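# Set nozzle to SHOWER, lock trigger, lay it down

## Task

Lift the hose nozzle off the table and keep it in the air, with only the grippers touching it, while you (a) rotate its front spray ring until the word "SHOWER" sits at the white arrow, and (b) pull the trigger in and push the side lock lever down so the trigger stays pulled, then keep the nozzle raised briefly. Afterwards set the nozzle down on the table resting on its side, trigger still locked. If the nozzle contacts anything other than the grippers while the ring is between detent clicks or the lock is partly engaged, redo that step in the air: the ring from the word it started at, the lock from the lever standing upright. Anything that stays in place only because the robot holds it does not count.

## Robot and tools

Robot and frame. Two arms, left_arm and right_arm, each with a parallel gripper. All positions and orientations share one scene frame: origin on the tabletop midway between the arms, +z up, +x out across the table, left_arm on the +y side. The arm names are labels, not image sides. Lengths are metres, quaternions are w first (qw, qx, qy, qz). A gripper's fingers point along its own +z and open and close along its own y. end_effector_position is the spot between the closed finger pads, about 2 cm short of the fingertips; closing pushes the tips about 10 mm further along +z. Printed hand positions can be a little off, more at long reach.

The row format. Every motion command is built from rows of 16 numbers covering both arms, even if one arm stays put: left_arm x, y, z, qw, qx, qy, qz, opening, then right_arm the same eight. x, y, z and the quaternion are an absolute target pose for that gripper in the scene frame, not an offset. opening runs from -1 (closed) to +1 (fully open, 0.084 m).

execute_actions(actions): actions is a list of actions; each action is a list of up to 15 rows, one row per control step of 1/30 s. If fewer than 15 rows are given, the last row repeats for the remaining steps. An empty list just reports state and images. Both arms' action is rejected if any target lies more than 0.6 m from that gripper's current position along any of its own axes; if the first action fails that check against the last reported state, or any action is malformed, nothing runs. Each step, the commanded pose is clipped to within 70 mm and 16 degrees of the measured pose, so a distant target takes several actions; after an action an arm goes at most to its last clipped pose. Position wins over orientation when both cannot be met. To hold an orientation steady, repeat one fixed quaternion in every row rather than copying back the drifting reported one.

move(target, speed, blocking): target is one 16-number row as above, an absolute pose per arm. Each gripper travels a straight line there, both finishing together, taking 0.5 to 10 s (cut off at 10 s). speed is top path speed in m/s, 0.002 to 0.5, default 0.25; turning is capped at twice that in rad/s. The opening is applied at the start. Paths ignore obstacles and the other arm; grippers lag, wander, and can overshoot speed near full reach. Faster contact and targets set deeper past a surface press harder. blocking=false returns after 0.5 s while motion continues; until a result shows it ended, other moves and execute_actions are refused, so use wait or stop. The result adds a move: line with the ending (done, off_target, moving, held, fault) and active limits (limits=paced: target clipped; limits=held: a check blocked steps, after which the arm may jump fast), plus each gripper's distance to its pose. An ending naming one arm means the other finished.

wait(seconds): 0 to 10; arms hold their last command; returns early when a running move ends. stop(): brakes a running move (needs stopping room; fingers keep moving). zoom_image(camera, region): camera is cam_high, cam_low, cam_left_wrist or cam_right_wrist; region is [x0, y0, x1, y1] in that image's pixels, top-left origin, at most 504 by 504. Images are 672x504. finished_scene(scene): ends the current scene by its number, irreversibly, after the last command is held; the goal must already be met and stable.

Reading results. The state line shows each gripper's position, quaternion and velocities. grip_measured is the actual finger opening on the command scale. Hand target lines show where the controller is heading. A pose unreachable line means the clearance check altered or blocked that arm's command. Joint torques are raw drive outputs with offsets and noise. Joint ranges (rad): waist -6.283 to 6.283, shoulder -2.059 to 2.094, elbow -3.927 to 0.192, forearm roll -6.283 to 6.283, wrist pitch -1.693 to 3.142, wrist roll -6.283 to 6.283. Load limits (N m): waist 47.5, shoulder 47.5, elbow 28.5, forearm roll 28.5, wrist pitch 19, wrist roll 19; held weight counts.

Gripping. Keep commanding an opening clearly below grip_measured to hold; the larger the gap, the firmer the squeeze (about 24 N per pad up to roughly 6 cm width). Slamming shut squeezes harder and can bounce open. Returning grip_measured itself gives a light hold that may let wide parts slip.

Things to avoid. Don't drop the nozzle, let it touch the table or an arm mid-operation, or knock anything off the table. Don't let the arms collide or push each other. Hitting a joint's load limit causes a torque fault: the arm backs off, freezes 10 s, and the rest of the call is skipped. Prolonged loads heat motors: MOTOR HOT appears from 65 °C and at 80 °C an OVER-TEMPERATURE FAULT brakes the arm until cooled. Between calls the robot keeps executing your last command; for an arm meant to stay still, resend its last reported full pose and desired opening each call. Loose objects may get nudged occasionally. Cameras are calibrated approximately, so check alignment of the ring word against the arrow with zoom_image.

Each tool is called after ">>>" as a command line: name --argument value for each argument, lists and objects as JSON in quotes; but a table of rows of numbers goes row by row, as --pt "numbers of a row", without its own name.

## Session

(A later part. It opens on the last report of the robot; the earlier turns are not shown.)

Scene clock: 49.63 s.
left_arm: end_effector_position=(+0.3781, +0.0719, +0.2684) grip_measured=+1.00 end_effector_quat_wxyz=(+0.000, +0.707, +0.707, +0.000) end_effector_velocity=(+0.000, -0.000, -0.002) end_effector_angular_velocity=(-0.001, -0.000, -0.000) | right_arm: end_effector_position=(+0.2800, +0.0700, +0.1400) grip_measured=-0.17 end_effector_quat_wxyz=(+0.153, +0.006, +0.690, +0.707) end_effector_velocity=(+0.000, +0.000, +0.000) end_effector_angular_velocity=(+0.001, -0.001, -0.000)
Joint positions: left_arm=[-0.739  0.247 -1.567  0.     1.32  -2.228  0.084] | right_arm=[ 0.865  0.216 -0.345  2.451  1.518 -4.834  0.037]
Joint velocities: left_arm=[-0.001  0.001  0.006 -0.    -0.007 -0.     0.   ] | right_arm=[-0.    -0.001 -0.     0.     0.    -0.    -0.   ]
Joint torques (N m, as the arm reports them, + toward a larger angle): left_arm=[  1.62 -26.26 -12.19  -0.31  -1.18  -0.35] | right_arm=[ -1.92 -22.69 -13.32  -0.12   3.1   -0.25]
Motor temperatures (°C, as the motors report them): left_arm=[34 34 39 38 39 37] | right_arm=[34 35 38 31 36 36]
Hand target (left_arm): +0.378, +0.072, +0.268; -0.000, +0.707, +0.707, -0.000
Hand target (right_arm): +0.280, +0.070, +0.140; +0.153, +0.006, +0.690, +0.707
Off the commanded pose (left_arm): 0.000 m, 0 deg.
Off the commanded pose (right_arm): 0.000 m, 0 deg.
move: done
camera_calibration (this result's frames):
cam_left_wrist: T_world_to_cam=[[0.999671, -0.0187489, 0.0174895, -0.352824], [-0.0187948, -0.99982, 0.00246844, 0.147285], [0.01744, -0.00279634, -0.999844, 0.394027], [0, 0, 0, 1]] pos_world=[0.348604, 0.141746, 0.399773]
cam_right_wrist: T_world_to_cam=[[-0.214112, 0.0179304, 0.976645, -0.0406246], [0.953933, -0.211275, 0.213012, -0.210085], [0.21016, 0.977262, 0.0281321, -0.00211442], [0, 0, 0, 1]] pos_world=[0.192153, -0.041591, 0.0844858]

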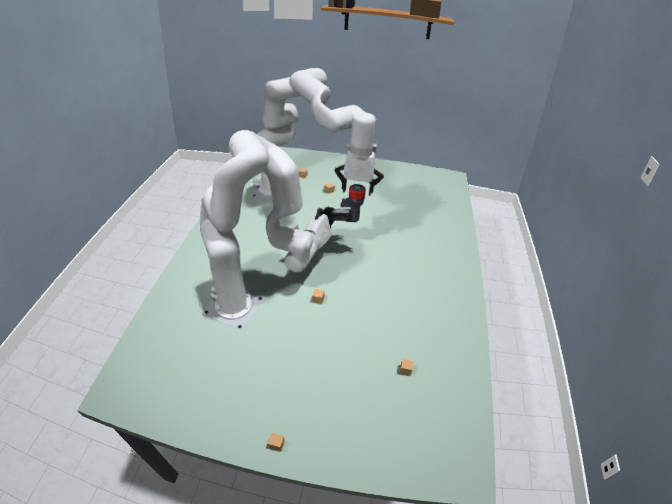

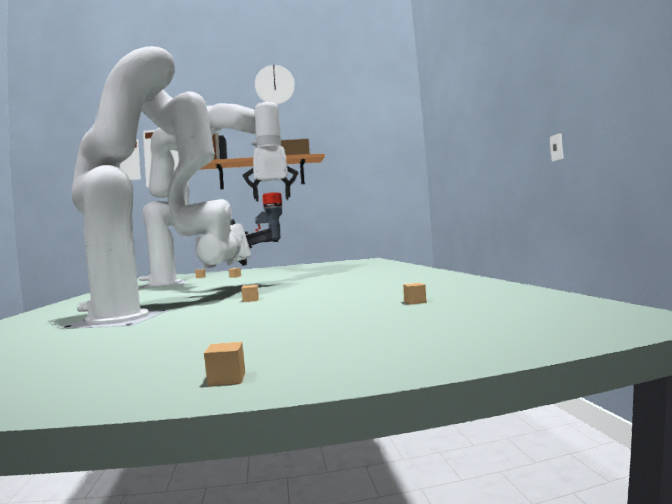

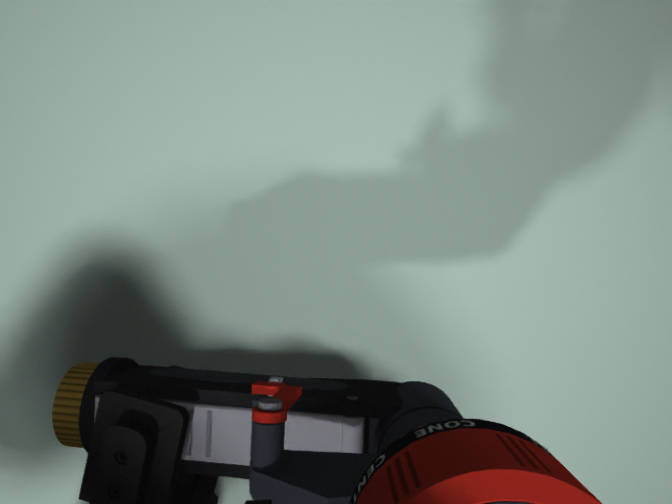

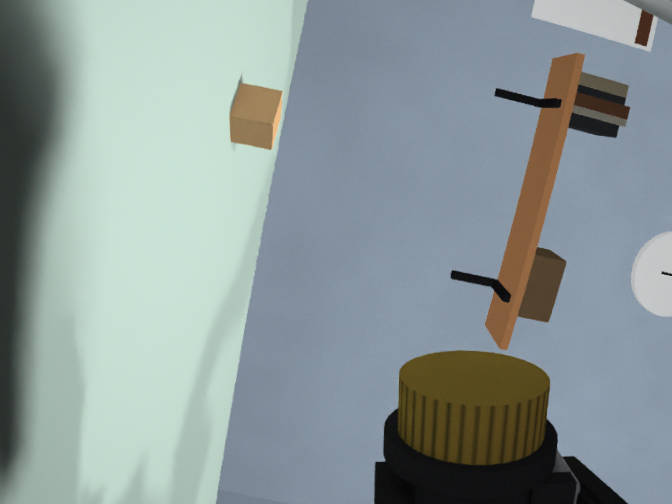

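Centred; go down a little and close.

>>> move --target '[0.379,0.072,0.26,0,0.707,0.707,0,0.5,0.28,0.07,0.14,0.153,0.006,0.690,0.707,-1]' --speed 0.03

>>> execute_actions --actions '[[[0.379,0.072,0.26,0,0.707,0.707,0,0.1,0.28,0.07,0.14,0.153,0.006,0.690,0.707,-1]],[[0.379,0.072,0.26,0,0.707,0.707,0,-0.6,0.28,0.07,0.14,0.153,0.006,0.690,0.707,-1]]]'

>>> move --target '[0.379,0.072,0.26,0,-0.113,0.994,0,-0.6,0.28,0.07,0.14,0.153,0.006,0.690,0.707,-1]' --speed 0.2

>>> move --target '[0.379,0.072,0.26,0,-0.113,0.994,0,1,0.28,0.07,0.14,0.153,0.006,0.690,0.707,-1]'

>>> move --target '[0.379,0.072,0.34,0,-0.113,0.994,0,1,0.28,0.07,0.14,0.153,0.006,0.690,0.707,-1]' --speed 0.1

Scene clock: 52.27 s.
left_arm: end_effector_position=(+0.3790, +0.0720, +0.2602) grip_measured=+0.49 end_effector_quat_wxyz=(-0.000, +0.707, +0.707, +0.000) end_effector_velocity=(+0.000, -0.001, -0.001) end_effector_angular_velocity=(-0.002, -0.002, -0.001) | right_arm: end_effector_position=(+0.2800, +0.0700, +0.1400) grip_measured=-0.17 end_effector_quat_wxyz=(+0.153, +0.006, +0.690, +0.707) end_effector_velocity=(-0.000, -0.000, -0.000) end_effector_angular_velocity=(-0.001, +0.001, -0.000)
Joint positions: left_arm=[-0.738  0.251 -1.55   0.     1.298 -2.227  0.065] | right_arm=[ 0.865  0.216 -0.345  2.451  1.518 -4.834  0.037]
Joint velocities: left_arm=[-0.    -0.     0.004 -0.    -0.006  0.    -0.   ] | right_arm=[ 0.    -0.     0.002  0.    -0.    -0.    -0.   ]
Joint torques (N m, as the arm reports them, + toward a larger angle): left_arm=[  1.68 -26.3  -12.37  -0.34  -1.19  -0.35] | right_arm=[ -2.81 -22.   -13.3   -0.19   2.87  -0.26]
Motor temperatures (°C, as the motors report them): left_arm=[34 35 39 38 39 37] | right_arm=[34 35 38 31 36 36]
Hand target (left_arm): +0.379, +0.072, +0.260; -0.000, +0.707, +0.707, +0.000
Hand target (right_arm): +0.280, +0.070, +0.140; +0.153, +0.006, +0.690, +0.707
Off the commanded pose (left_arm): 0.000 m, 0 deg.
Off the commanded pose (right_arm): 0.000 m, 0 deg.
move: done
camera_calibration (this result's frames):
cam_left_wrist: T_world_to_cam=[[0.999676, -0.0187666, 0.0172222, -0.353498], [-0.0188082, -0.999821, 0.00225687, 0.147454], [0.0171767, -0.00258005, -0.999849, 0.385902], [0, 0, 0, 1]] pos_world=[0.349529, 0.141789, 0.391599]
cam_right_wrist: T_world_to_cam=[[-0.214111, 0.0179306, 0.976645, -0.0406246], [0.953933, -0.211275, 0.213011, -0.210085], [0.21016, 0.977262, 0.0281319, -0.00211434], [0, 0, 0, 1]] pos_world=[0.192153, -0.0415911, 0.0844858]

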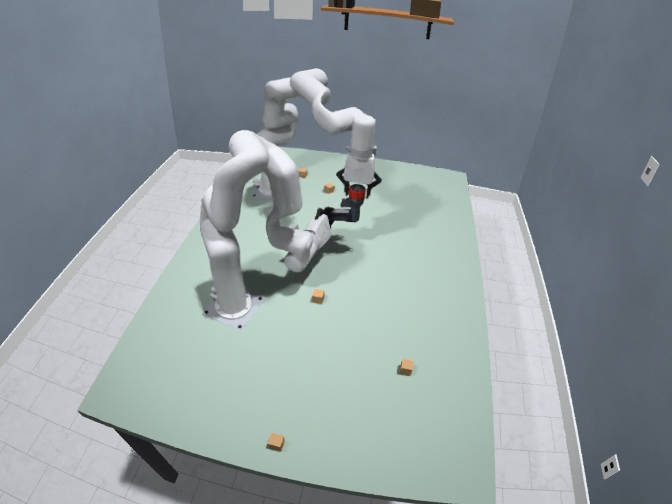

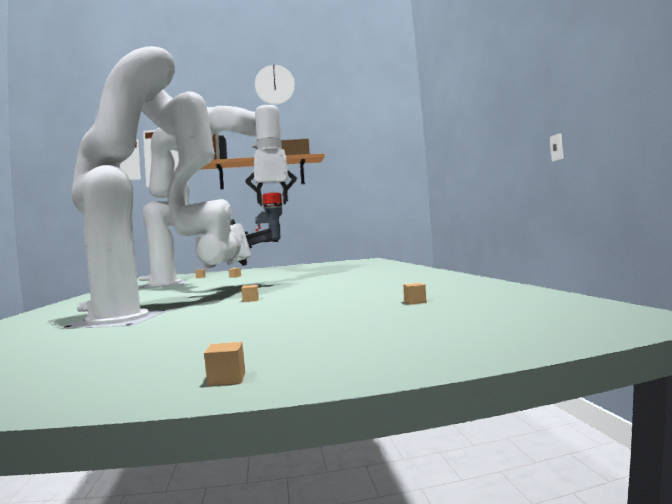

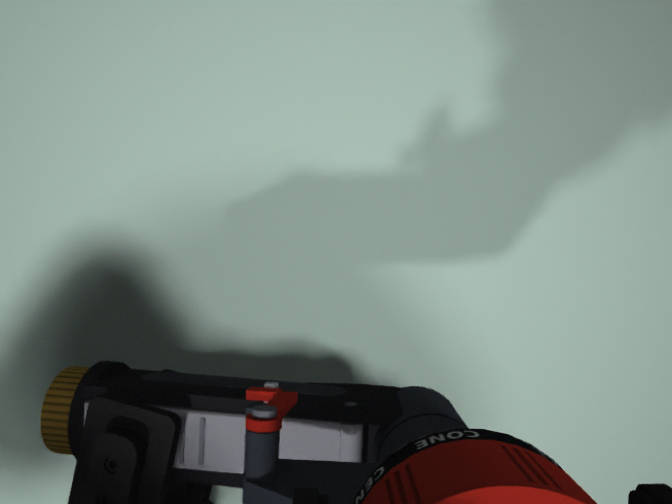

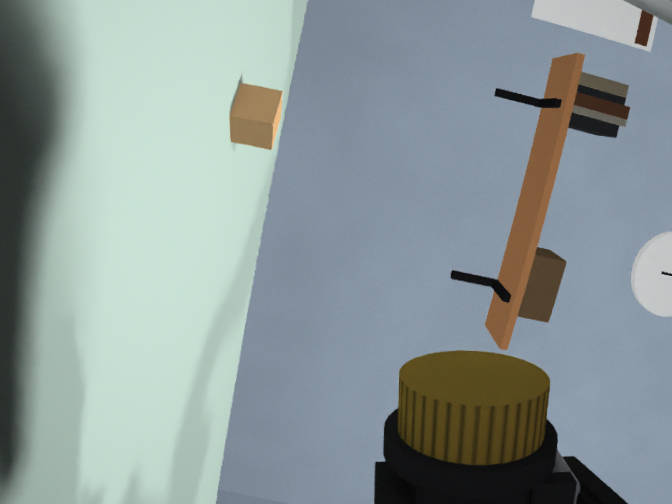

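Scene clock: 53.27 s.
left_arm: end_effector_position=(+0.3790, +0.0720, +0.2601) grip_measured=+0.32 end_effector_quat_wxyz=(+0.000, +0.707, +0.707, -0.000) end_effector_velocity=(+0.000, -0.000, +0.000) end_effector_angular_velocity=(-0.000, -0.001, -0.000) | right_arm: end_effector_position=(+0.2800, +0.0700, +0.1399) grip_measured=-0.17 end_effector_quat_wxyz=(+0.153, +0.006, +0.690, +0.707) end_effector_velocity=(-0.001, -0.000, -0.000) end_effector_angular_velocity=(-0.001, +0.001, +0.000)
Joint positions: left_arm=[-0.738  0.251 -1.549 -0.     1.298 -2.227  0.058] | right_arm=[ 0.865  0.216 -0.345  2.451  1.518 -4.834  0.037]
Joint velocities: left_arm=[-0.  0. -0.  0. -0. -0.  0.] | right_arm=[ 0.    -0.001  0.002  0.     0.    -0.     0.   ]
Joint torques (N m, as the arm reports them, + toward a larger angle): left_arm=[  2.68 -25.19 -12.26   0.06  -1.81  -0.37] | right_arm=[ -1.62 -23.72 -13.1   -1.33   3.97  -1.09]
Motor temperatures (°C, as the motors report them): left_arm=[34 35 39 38 39 37] | right_arm=[34 35 38 31 36 36]
Hand target (left_arm): +0.379, +0.072, +0.260; -0.000, +0.707, +0.707, +0.000
Hand target (right_arm): +0.280, +0.070, +0.140; +0.153, +0.006, +0.690, +0.707
Off the commanded pose (left_arm): 0.000 m, 0 deg.
Off the commanded pose (right_arm): 0.000 m, 0 deg.
camera_calibration (this result's frames):
cam_left_wrist: T_world_to_cam=[[0.999675, -0.0188187, 0.0172202, -0.353461], [-0.0188615, -0.999819, 0.00232794, 0.147436], [0.0171733, -0.00265198, -0.999849, 0.38575], [0, 0, 0, 1]] pos_world=[0.349502, 0.14178, 0.391436]
cam_right_wrist: T_world_to_cam=[[-0.213924, 0.0181571, 0.976682, -0.040608], [0.953937, -0.211397, 0.212872, -0.210083], [0.210333, 0.977232, 0.0279023, -0.00208592], [0, 0, 0, 1]] pos_world=[0.192158, -0.0416352, 0.0844401]

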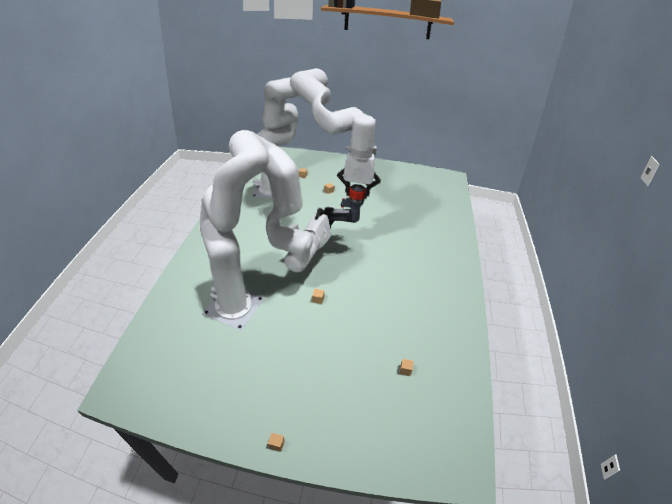

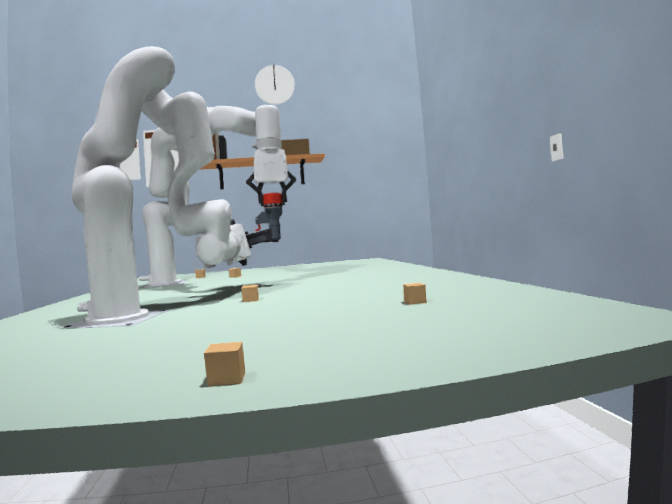

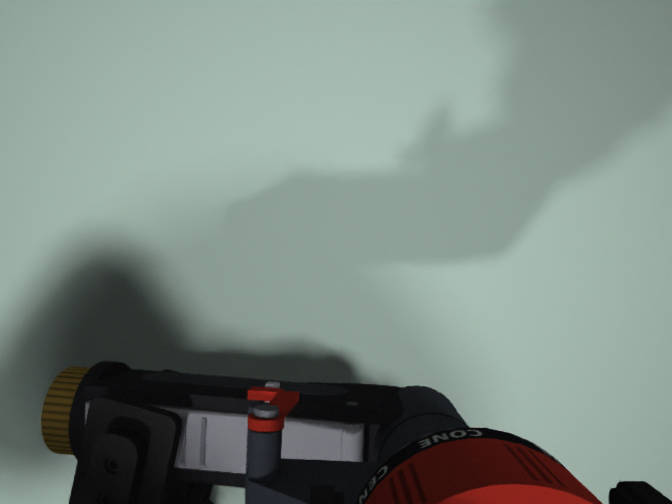

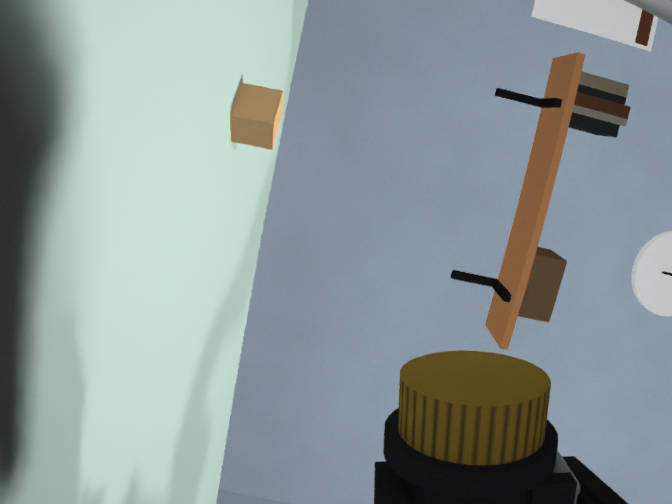

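Scene clock: 58.27 s.
left_arm: end_effector_position=(+0.3790, +0.0720, +0.2600) grip_measured=+0.32 end_effector_quat_wxyz=(-0.000, -0.112, +0.994, -0.000) end_effector_velocity=(-0.000, -0.000, -0.000) end_effector_angular_velocity=(+0.001, -0.000, +0.011) | right_arm: end_effector_position=(+0.2800, +0.0700, +0.1401) grip_measured=-0.16 end_effector_quat_wxyz=(+0.153, +0.006, +0.690, +0.707) end_effector_velocity=(-0.001, -0.001, -0.001) end_effector_angular_velocity=(-0.002, +0.002, -0.000)
Joint positions: left_arm=[-0.738  0.251 -1.549 -0.     1.298 -4.023  0.058] | right_arm=[ 0.865  0.216 -0.345  2.451  1.518 -4.834  0.037]
Joint velocities: left_arm=[-0.001  0.     0.     0.001  0.    -0.012  0.   ] | right_arm=[-0.     0.     0.002  0.    -0.    -0.    -0.   ]
Joint torques (N m, as the arm reports them, + toward a larger angle): left_arm=[  5.31 -28.28 -15.04   1.5   -3.71  -0.56] | right_arm=[  1.43 -18.62  -6.01  -3.66   2.02  -1.37]
Motor temperatures (°C, as the motors report them): left_arm=[34 35 40 38 39 37] | right_arm=[34 35 38 31 37 36]
Hand target (left_arm): +0.379, +0.072, +0.260; -0.000, -0.113, +0.994, -0.000
Hand target (right_arm): +0.280, +0.070, +0.140; +0.153, +0.006, +0.690, +0.707
Off the commanded pose (left_arm): 0.000 m, 0 deg.
Off the commanded pose (right_arm): 0.000 m, 0 deg.
move: done
camera_calibration (this result's frames):
cam_left_wrist: T_world_to_cam=[[-0.204896, 0.978633, 0.017198, 0.0312296], [0.978783, 0.20489, 0.00210946, -0.317294], [-0.00145933, 0.0172654, -0.99985, 0.391278], [0, 0, 0, 1]] pos_world=[0.317532, 0.0276927, 0.391351]
cam_right_wrist: T_world_to_cam=[[-0.21402, 0.0176439, 0.97667, -0.0407203], [0.953967, -0.211276, 0.212862, -0.210106], [0.210102, 0.977267, 0.0283856, -0.00218267], [0, 0, 0, 1]] pos_world=[0.192178, -0.0415387, 0.0845558]

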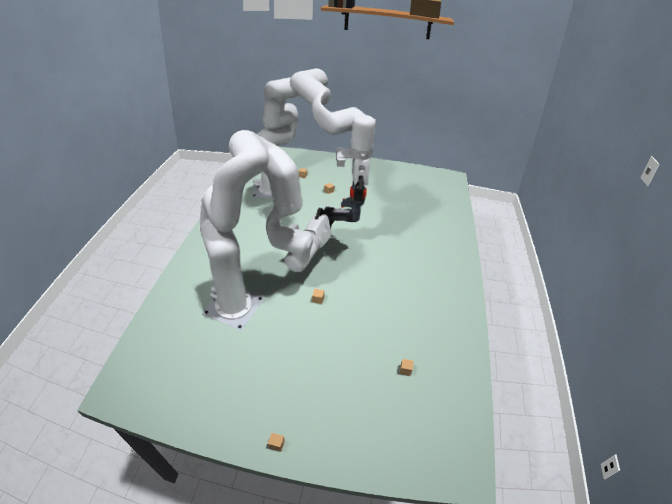

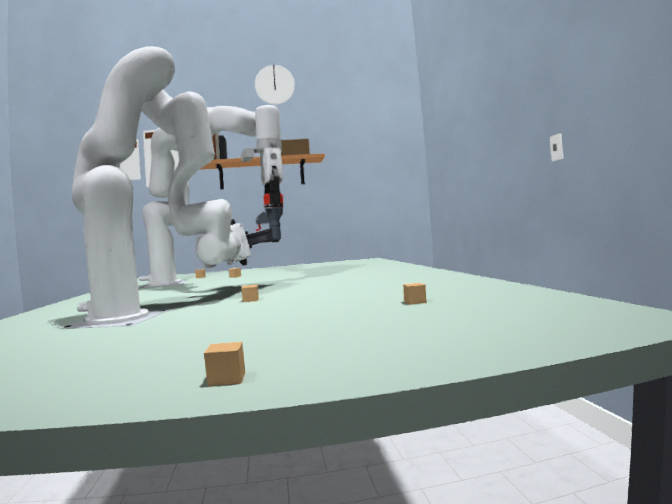

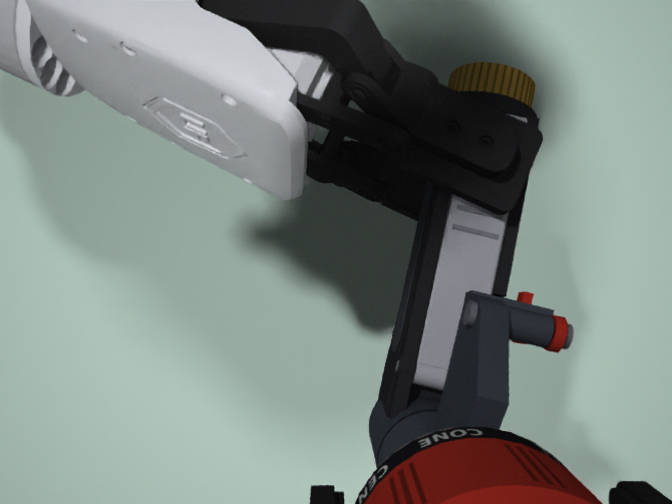

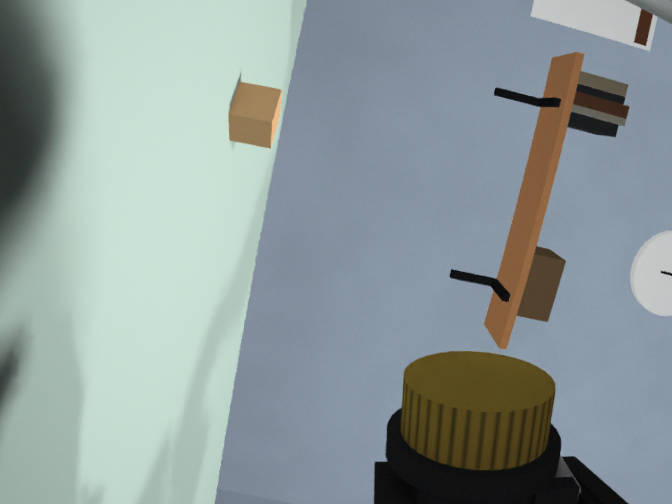

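Scene clock: 58.97 s.
left_arm: end_effector_position=(+0.3791, +0.0720, +0.2601) grip_measured=+1.00 end_effector_quat_wxyz=(+0.000, -0.113, +0.994, -0.000) end_effector_velocity=(-0.001, -0.001, -0.001) end_effector_angular_velocity=(+0.001, +0.001, -0.002) | right_arm: end_effector_position=(+0.2799, +0.0700, +0.1399) grip_measured=-0.17 end_effector_quat_wxyz=(+0.153, +0.006, +0.690, +0.707) end_effector_velocity=(+0.000, -0.000, -0.000) end_effector_angular_velocity=(+0.000, +0.000, -0.001)
Joint positions: left_arm=[-0.738  0.251 -1.549  0.     1.298 -4.024  0.084] | right_arm=[ 0.865  0.216 -0.345  2.451  1.518 -4.834  0.037]
Joint velocities: left_arm=[-0.002  0.     0.001 -0.     0.    -0.     0.   ] | right_arm=[-0.001 -0.     0.     0.     0.     0.    -0.   ]
Joint torques (N m, as the arm reports them, + toward a larger angle): left_arm=[  1.62 -26.42 -12.29  -0.35  -1.22  -0.38] | right_arm=[ -2.13 -22.64 -13.18  -0.33   3.01  -0.26]
Motor temperatures (°C, as the motors report them): left_arm=[34 35 40 38 39 37] | right_arm=[34 35 38 31 37 36]
Hand target (left_arm): +0.379, +0.072, +0.260; -0.000, -0.113, +0.994, +0.000
Hand target (right_arm): +0.280, +0.070, +0.140; +0.153, +0.006, +0.690, +0.707
Off the commanded pose (left_arm): 0.000 m, 0 deg.
Off the commanded pose (right_arm): 0.000 m, 0 deg.
move: done
camera_calibration (this result's frames):
cam_left_wrist: T_world_to_cam=[[-0.206181, 0.978365, 0.0170768, 0.0317379], [0.978513, 0.206168, 0.00249622, -0.31752], [-0.0010785, 0.0172246, -0.999851, 0.391268], [0, 0, 0, 1]] pos_world=[0.317664, 0.027672, 0.391461]
cam_right_wrist: T_world_to_cam=[[-0.213982, 0.0180554, 0.976671, -0.0406171], [0.953999, -0.211074, 0.212916, -0.20999], [0.209995, 0.977303, 0.0279412, -0.00201085], [0, 0, 0, 1]] pos_world=[0.192061, -0.0416249, 0.084436]

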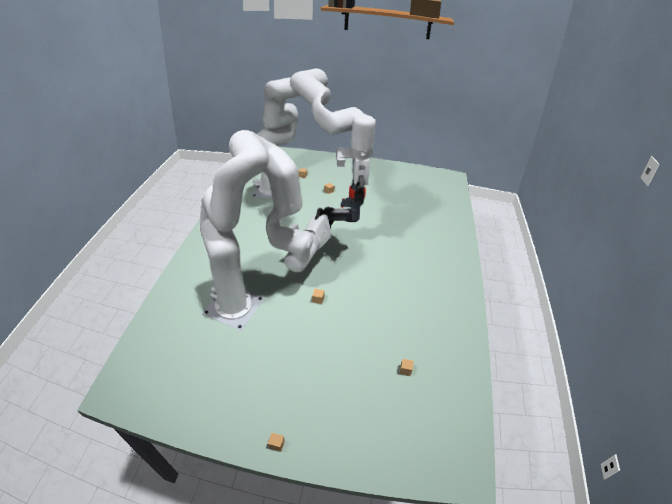

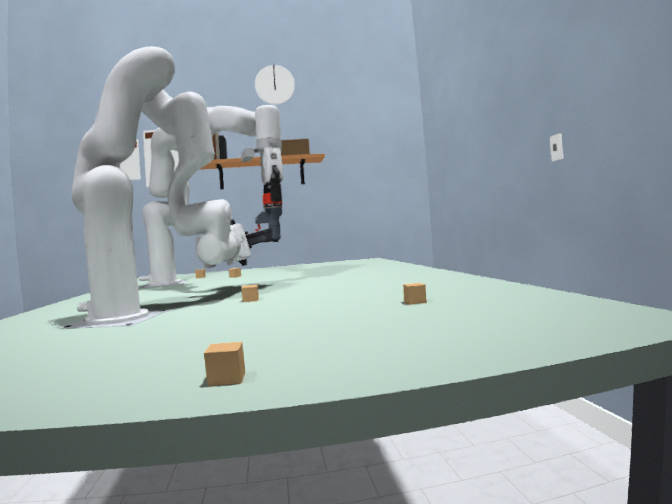

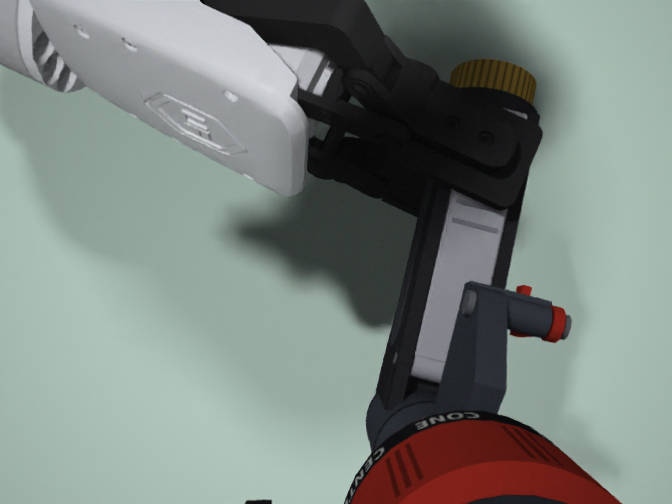

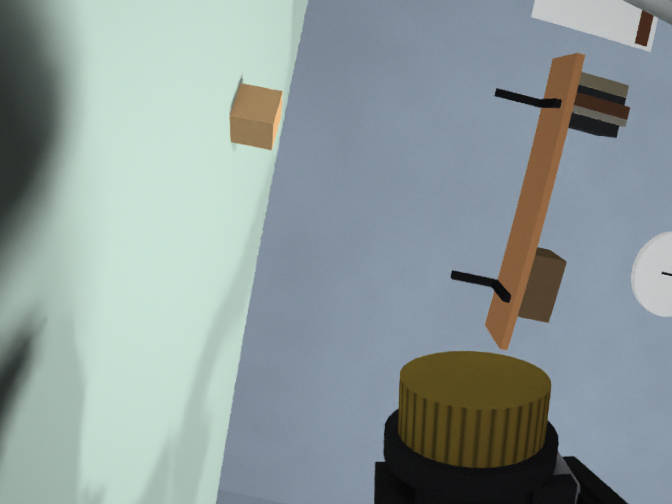

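Scene clock: 60.23 s.
left_arm: end_effector_position=(+0.3788, +0.0721, +0.3394) grip_measured=+1.00 end_effector_quat_wxyz=(-0.000, -0.113, +0.994, +0.000) end_effector_velocity=(+0.000, -0.000, +0.004) end_effector_angular_velocity=(+0.001, +0.001, +0.000) | right_arm: end_effector_position=(+0.2800, +0.0700, +0.1400) grip_measured=-0.17 end_effector_quat_wxyz=(+0.153, +0.006, +0.690, +0.707) end_effector_velocity=(-0.000, -0.000, -0.000) end_effector_angular_velocity=(-0.000, +0.000, +0.000)
Joint positions: left_arm=[-0.738  0.272 -1.804  0.     1.532 -4.024  0.084] | right_arm=[ 0.865  0.216 -0.345  2.451  1.518 -4.834  0.037]
Joint velocities: left_arm=[-0.     0.007 -0.022  0.     0.016 -0.    -0.   ] | right_arm=[-0.    -0.     0.001 -0.     0.    -0.     0.   ]
Joint torques (N m, as the arm reports them, + toward a larger angle): left_arm=[  1.6  -26.55 -11.75  -0.49  -1.37  -0.36] | right_arm=[ -2.53 -22.65 -13.33  -0.38   3.15  -0.35]
Motor temperatures (°C, as the motors report them): left_arm=[34 35 40 38 39 37] | right_arm=[34 35 38 31 37 36]
Hand target (left_arm): +0.379, +0.072, +0.340; +0.000, -0.113, +0.994, -0.000
Hand target (right_arm): +0.280, +0.070, +0.140; +0.153, +0.006, +0.690, +0.707
Off the commanded pose (left_arm): 0.001 m, 0 deg.
Off the commanded pose (right_arm): 0.000 m, 0 deg.
move: done
camera_calibration (this result's frames):
cam_left_wrist: T_world_to_cam=[[-0.206068, 0.978382, 0.0174844, 0.0300448], [0.978536, 0.206063, 0.00207594, -0.317321], [-0.00157184, 0.0175369, -0.999845, 0.470701], [0, 0, 0, 1]] pos_world=[0.317441, 0.0277383, 0.470761]
cam_right_wrist: T_world_to_cam=[[-0.214111, 0.0179316, 0.976645, -0.0406249], [0.953934, -0.211275, 0.213011, -0.210084], [0.21016, 0.977262, 0.0281307, -0.0021142], [0, 0, 0, 1]] pos_world=[0.192153, -0.041591, 0.0844858]

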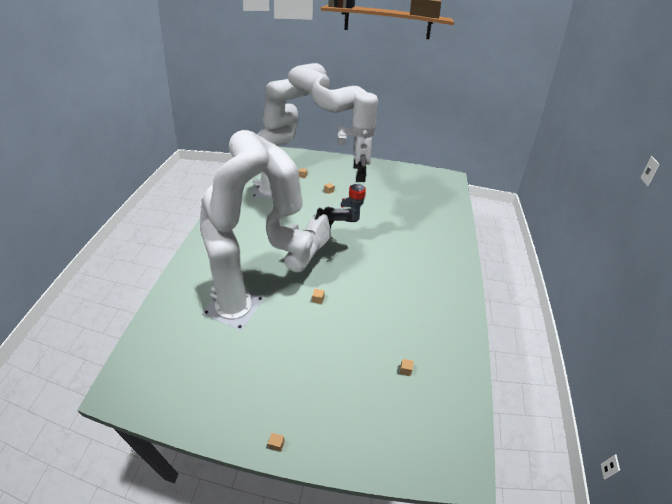

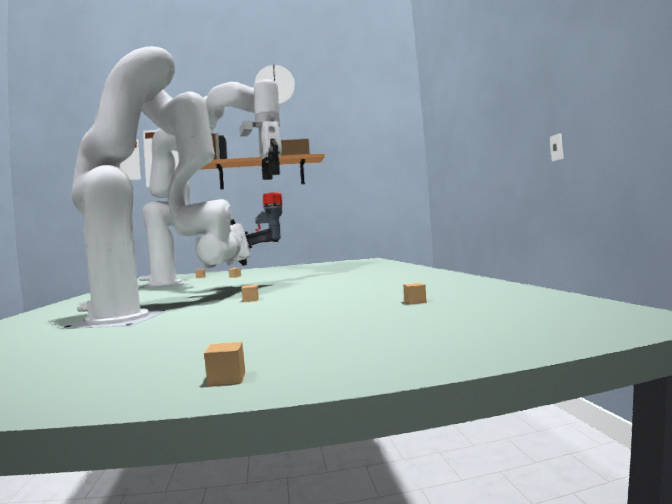

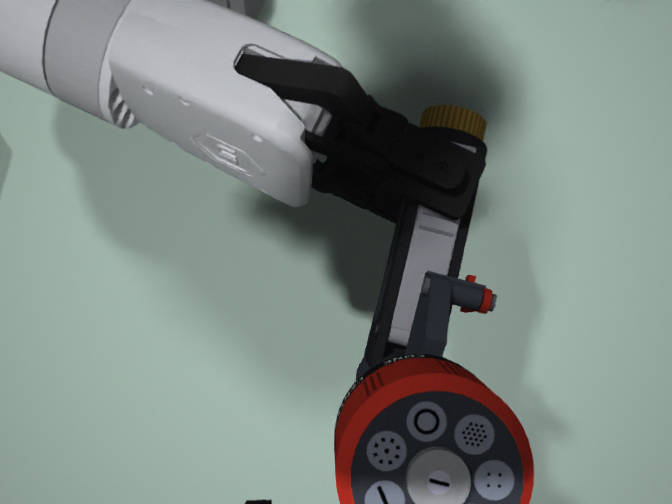

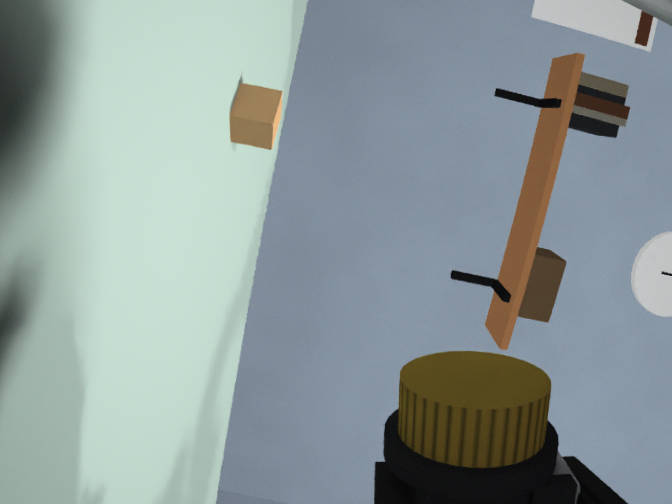

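>>> move --target '[0.3,0.35,0.36,0,-0.113,0.994,0,1,0.40,-0.10,0.12,0.13,-0.1,0.986,0.012,-1]' --speed 0.15

>>> move --target '[0.3,0.35,0.36,0,-0.113,0.994,0,1,0.40,-0.10,0.055,0.13,-0.1,0.986,0.012,-1]' --speed 0.05

>>> zoom_image --camera "cam_low" --region '[230,200,370,310]'

Scene clock: 67.47 s.
left_arm: end_effector_position=(+0.3003, +0.3502, +0.3594) grip_measured=+1.00 end_effector_quat_wxyz=(+0.001, -0.113, +0.994, +0.001) end_effector_velocity=(-0.000, +0.001, +0.000) end_effector_angular_velocity=(-0.000, -0.000, -0.000) | right_arm: end_effector_position=(+0.4006, -0.0996, +0.1200) grip_measured=-0.17 end_effector_quat_wxyz=(+0.129, -0.101, +0.986, +0.013) end_effector_velocity=(-0.001, -0.000, -0.001) end_effector_angular_velocity=(-0.013, -0.000, -0.004)
Joint positions: left_arm=[-0.242 -0.398 -1.125  0.002  1.522 -3.528  0.084] | right_arm=[ 0.769 -0.137 -0.57  -0.201  0.471 -2.616  0.037]
Joint velocities: left_arm=[ 0.002 -0.001  0.    -0.     0.     0.002 -0.   ] | right_arm=[ 0.004  0.003 -0.004 -0.025  0.01   0.028  0.   ]
Joint torques (N m, as the arm reports them, + toward a larger angle): left_arm=[  1.51 -12.83 -11.97  -0.39  -1.27  -0.35] | right_arm=[ -1.92 -22.24 -23.94  -0.64  -3.19  -0.28]
Motor temperatures (°C, as the motors report them): left_arm=[34 35 41 38 39 37] | right_arm=[34 35 39 31 37 36]
Hand target (left_arm): +0.300, +0.350, +0.359; +0.001, -0.113, +0.994, +0.001
Hand target (right_arm): +0.401, -0.100, +0.120; +0.129, -0.101, +0.986, +0.012
Off the commanded pose (left_arm): 0.001 m, 0 deg.
Off the commanded pose (right_arm): 0.001 m, 0 deg.
move: done
camera_calibration (this result's frames):
cam_left_wrist: T_world_to_cam=[[-0.206027, 0.978358, 0.0192051, -0.259122], [0.978546, 0.205995, 0.00365161, -0.298393], [-0.000383581, 0.0195454, -0.999809, 0.484695], [0, 0, 0, 1]] pos_world=[0.238791, 0.305508, 0.490669]
cam_right_wrist: T_world_to_cam=[[-0.208495, 0.97784, -0.0189338, 0.2206], [0.947493, 0.206748, 0.243951, -0.31624], [0.24246, 0.0329229, -0.969603, 0.151578], [0, 0, 0, 1]] pos_world=[0.308878, -0.15532, 0.228294]

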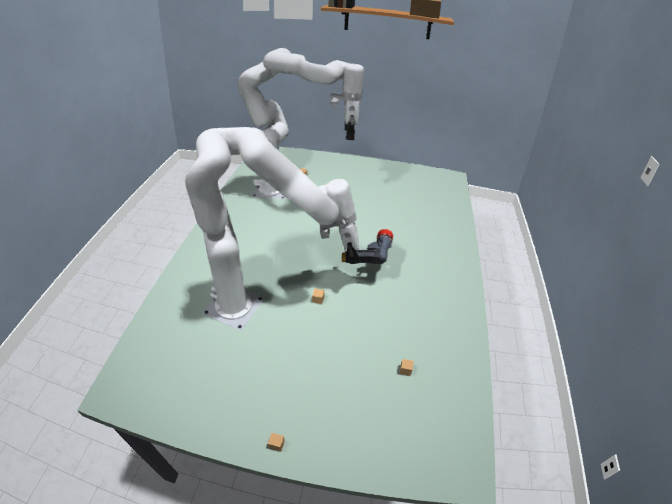

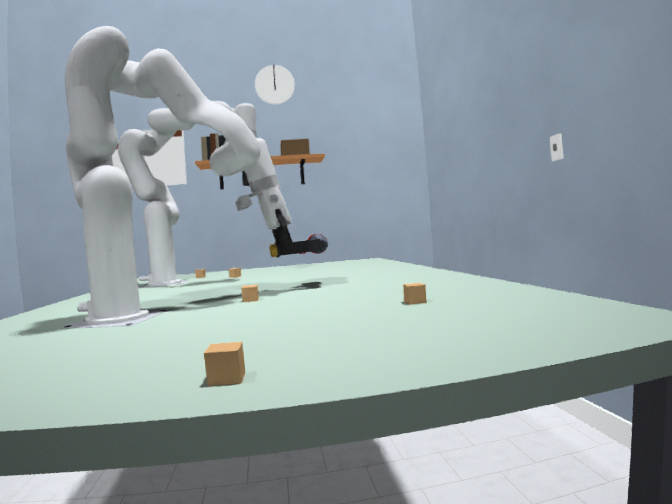

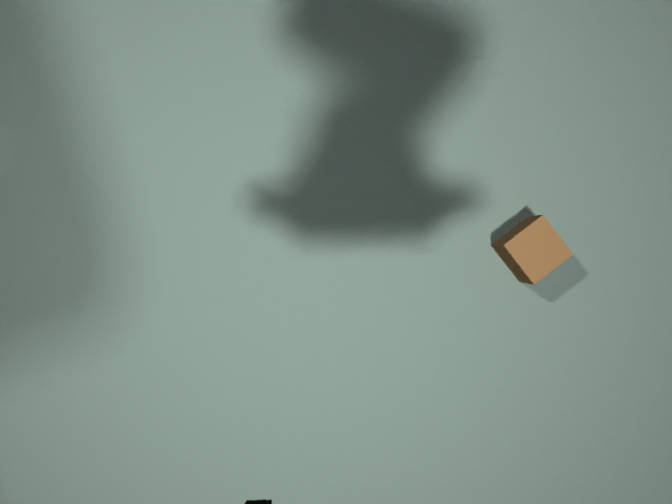

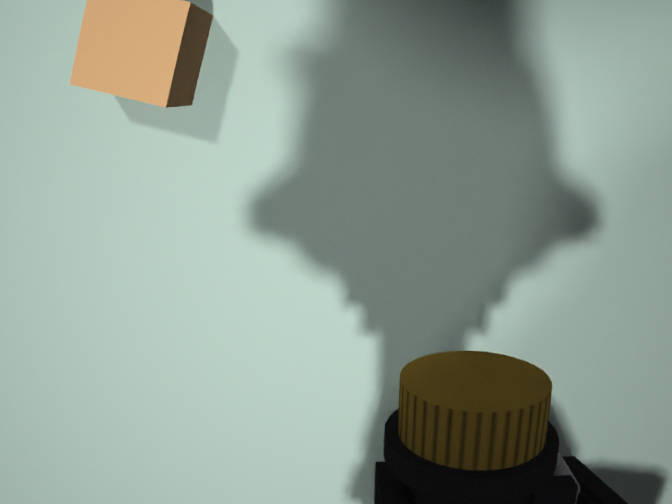

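Scene clock: 69.17 s.
left_arm: end_effector_position=(+0.3000, +0.3500, +0.3600) grip_measured=+1.00 end_effector_quat_wxyz=(+0.000, -0.113, +0.994, +0.000) end_effector_velocity=(+0.000, +0.001, +0.000) end_effector_angular_velocity=(-0.000, -0.001, +0.002) | right_arm: end_effector_position=(+0.4001, -0.0999, +0.0555) grip_measured=-0.17 end_effector_quat_wxyz=(+0.130, -0.100, +0.986, +0.012) end_effector_velocity=(+0.000, -0.000, -0.003) end_effector_angular_velocity=(-0.002, -0.003, -0.001)
Joint positions: left_arm=[-0.241 -0.398 -1.126  0.     1.524 -3.527  0.084] | right_arm=[ 0.74   0.049 -0.539 -0.345  0.257 -2.487  0.037]
Joint velocities: left_arm=[ 0.002 -0.    -0.001 -0.    -0.    -0.    -0.   ] | right_arm=[-0.003  0.01  -0.001 -0.022 -0.009  0.02  -0.   ]
Joint torques (N m, as the arm reports them, + toward a larger angle): left_arm=[  1.82 -12.48 -11.97  -0.46  -1.17  -0.39] | right_arm=[ -2.1  -24.78 -20.36  -0.55  -3.18  -0.08]
Motor temperatures (°C, as the motors report them): left_arm=[34 35 41 38 39 37] | right_arm=[34 35 39 31 37 36]
Hand target (left_arm): +0.300, +0.350, +0.360; +0.000, -0.113, +0.994, +0.000
Hand target (right_arm): +0.400, -0.100, +0.055; +0.130, -0.100, +0.986, +0.012
Off the commanded pose (left_arm): 0.000 m, 0 deg.
Off the commanded pose (right_arm): 0.000 m, 0 deg.
move: done
camera_calibration (this result's frames):
cam_left_wrist: T_world_to_cam=[[-0.206106, 0.978378, 0.0172542, -0.258318], [0.978529, 0.206097, 0.00229121, -0.297583], [-0.00131437, 0.0173559, -0.999849, 0.486315], [0, 0, 0, 1]] pos_world=[0.238592, 0.305623, 0.491381]
cam_right_wrist: T_world_to_cam=[[-0.205954, 0.97835, -0.0203691, 0.218651], [0.947548, 0.204583, 0.245557, -0.300278], [0.244408, 0.0312729, -0.969168, 0.0881576], [0, 0, 0, 1]] pos_world=[0.308013, -0.155242, 0.163629]

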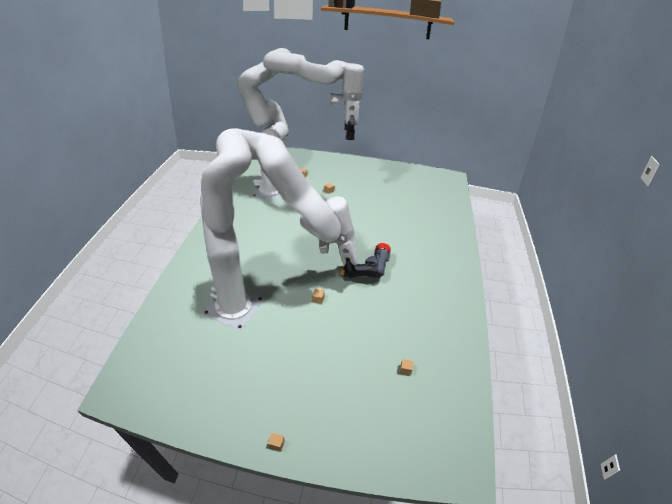

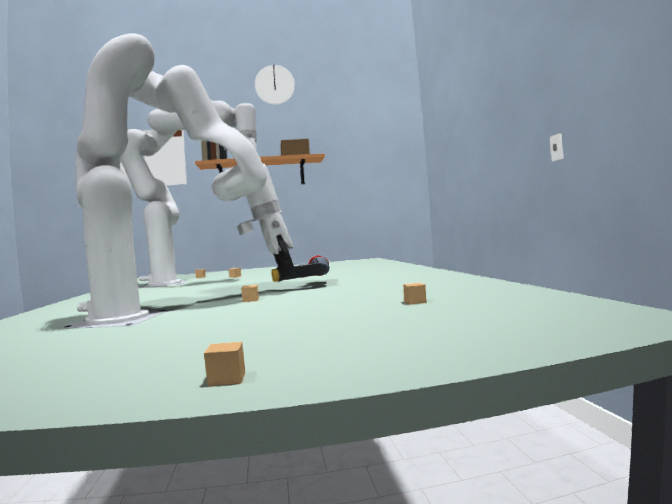

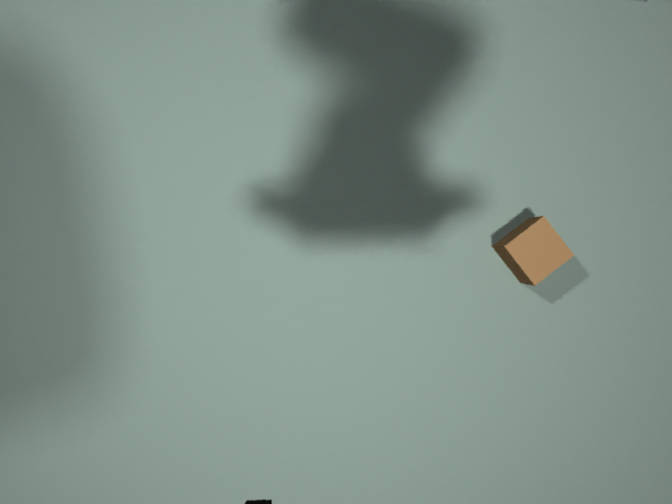

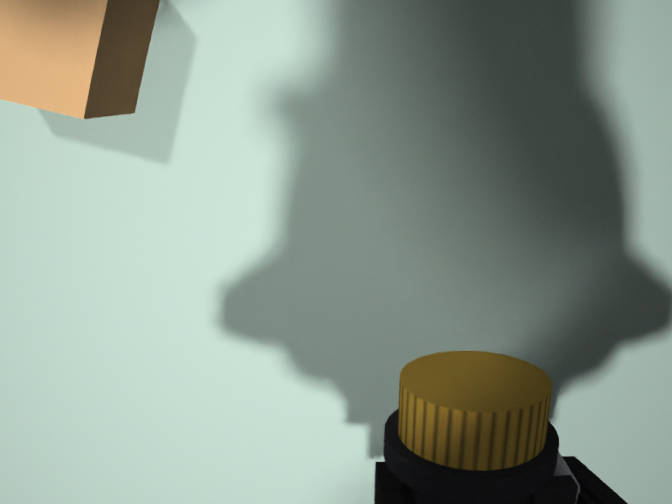

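Region (230, 200, 370, 310) of cam_low's 672x504 image, scaled by 3.600, with more detail than that image has; it fills the top 396 rows of this view, and the rest is white.

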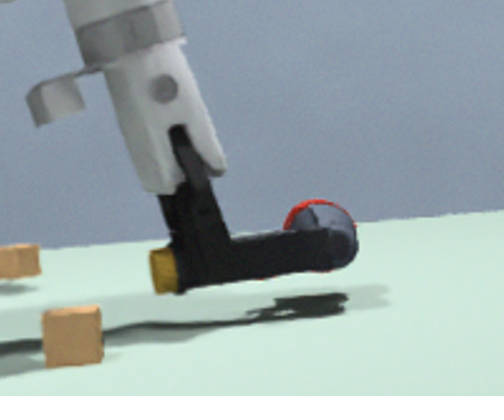

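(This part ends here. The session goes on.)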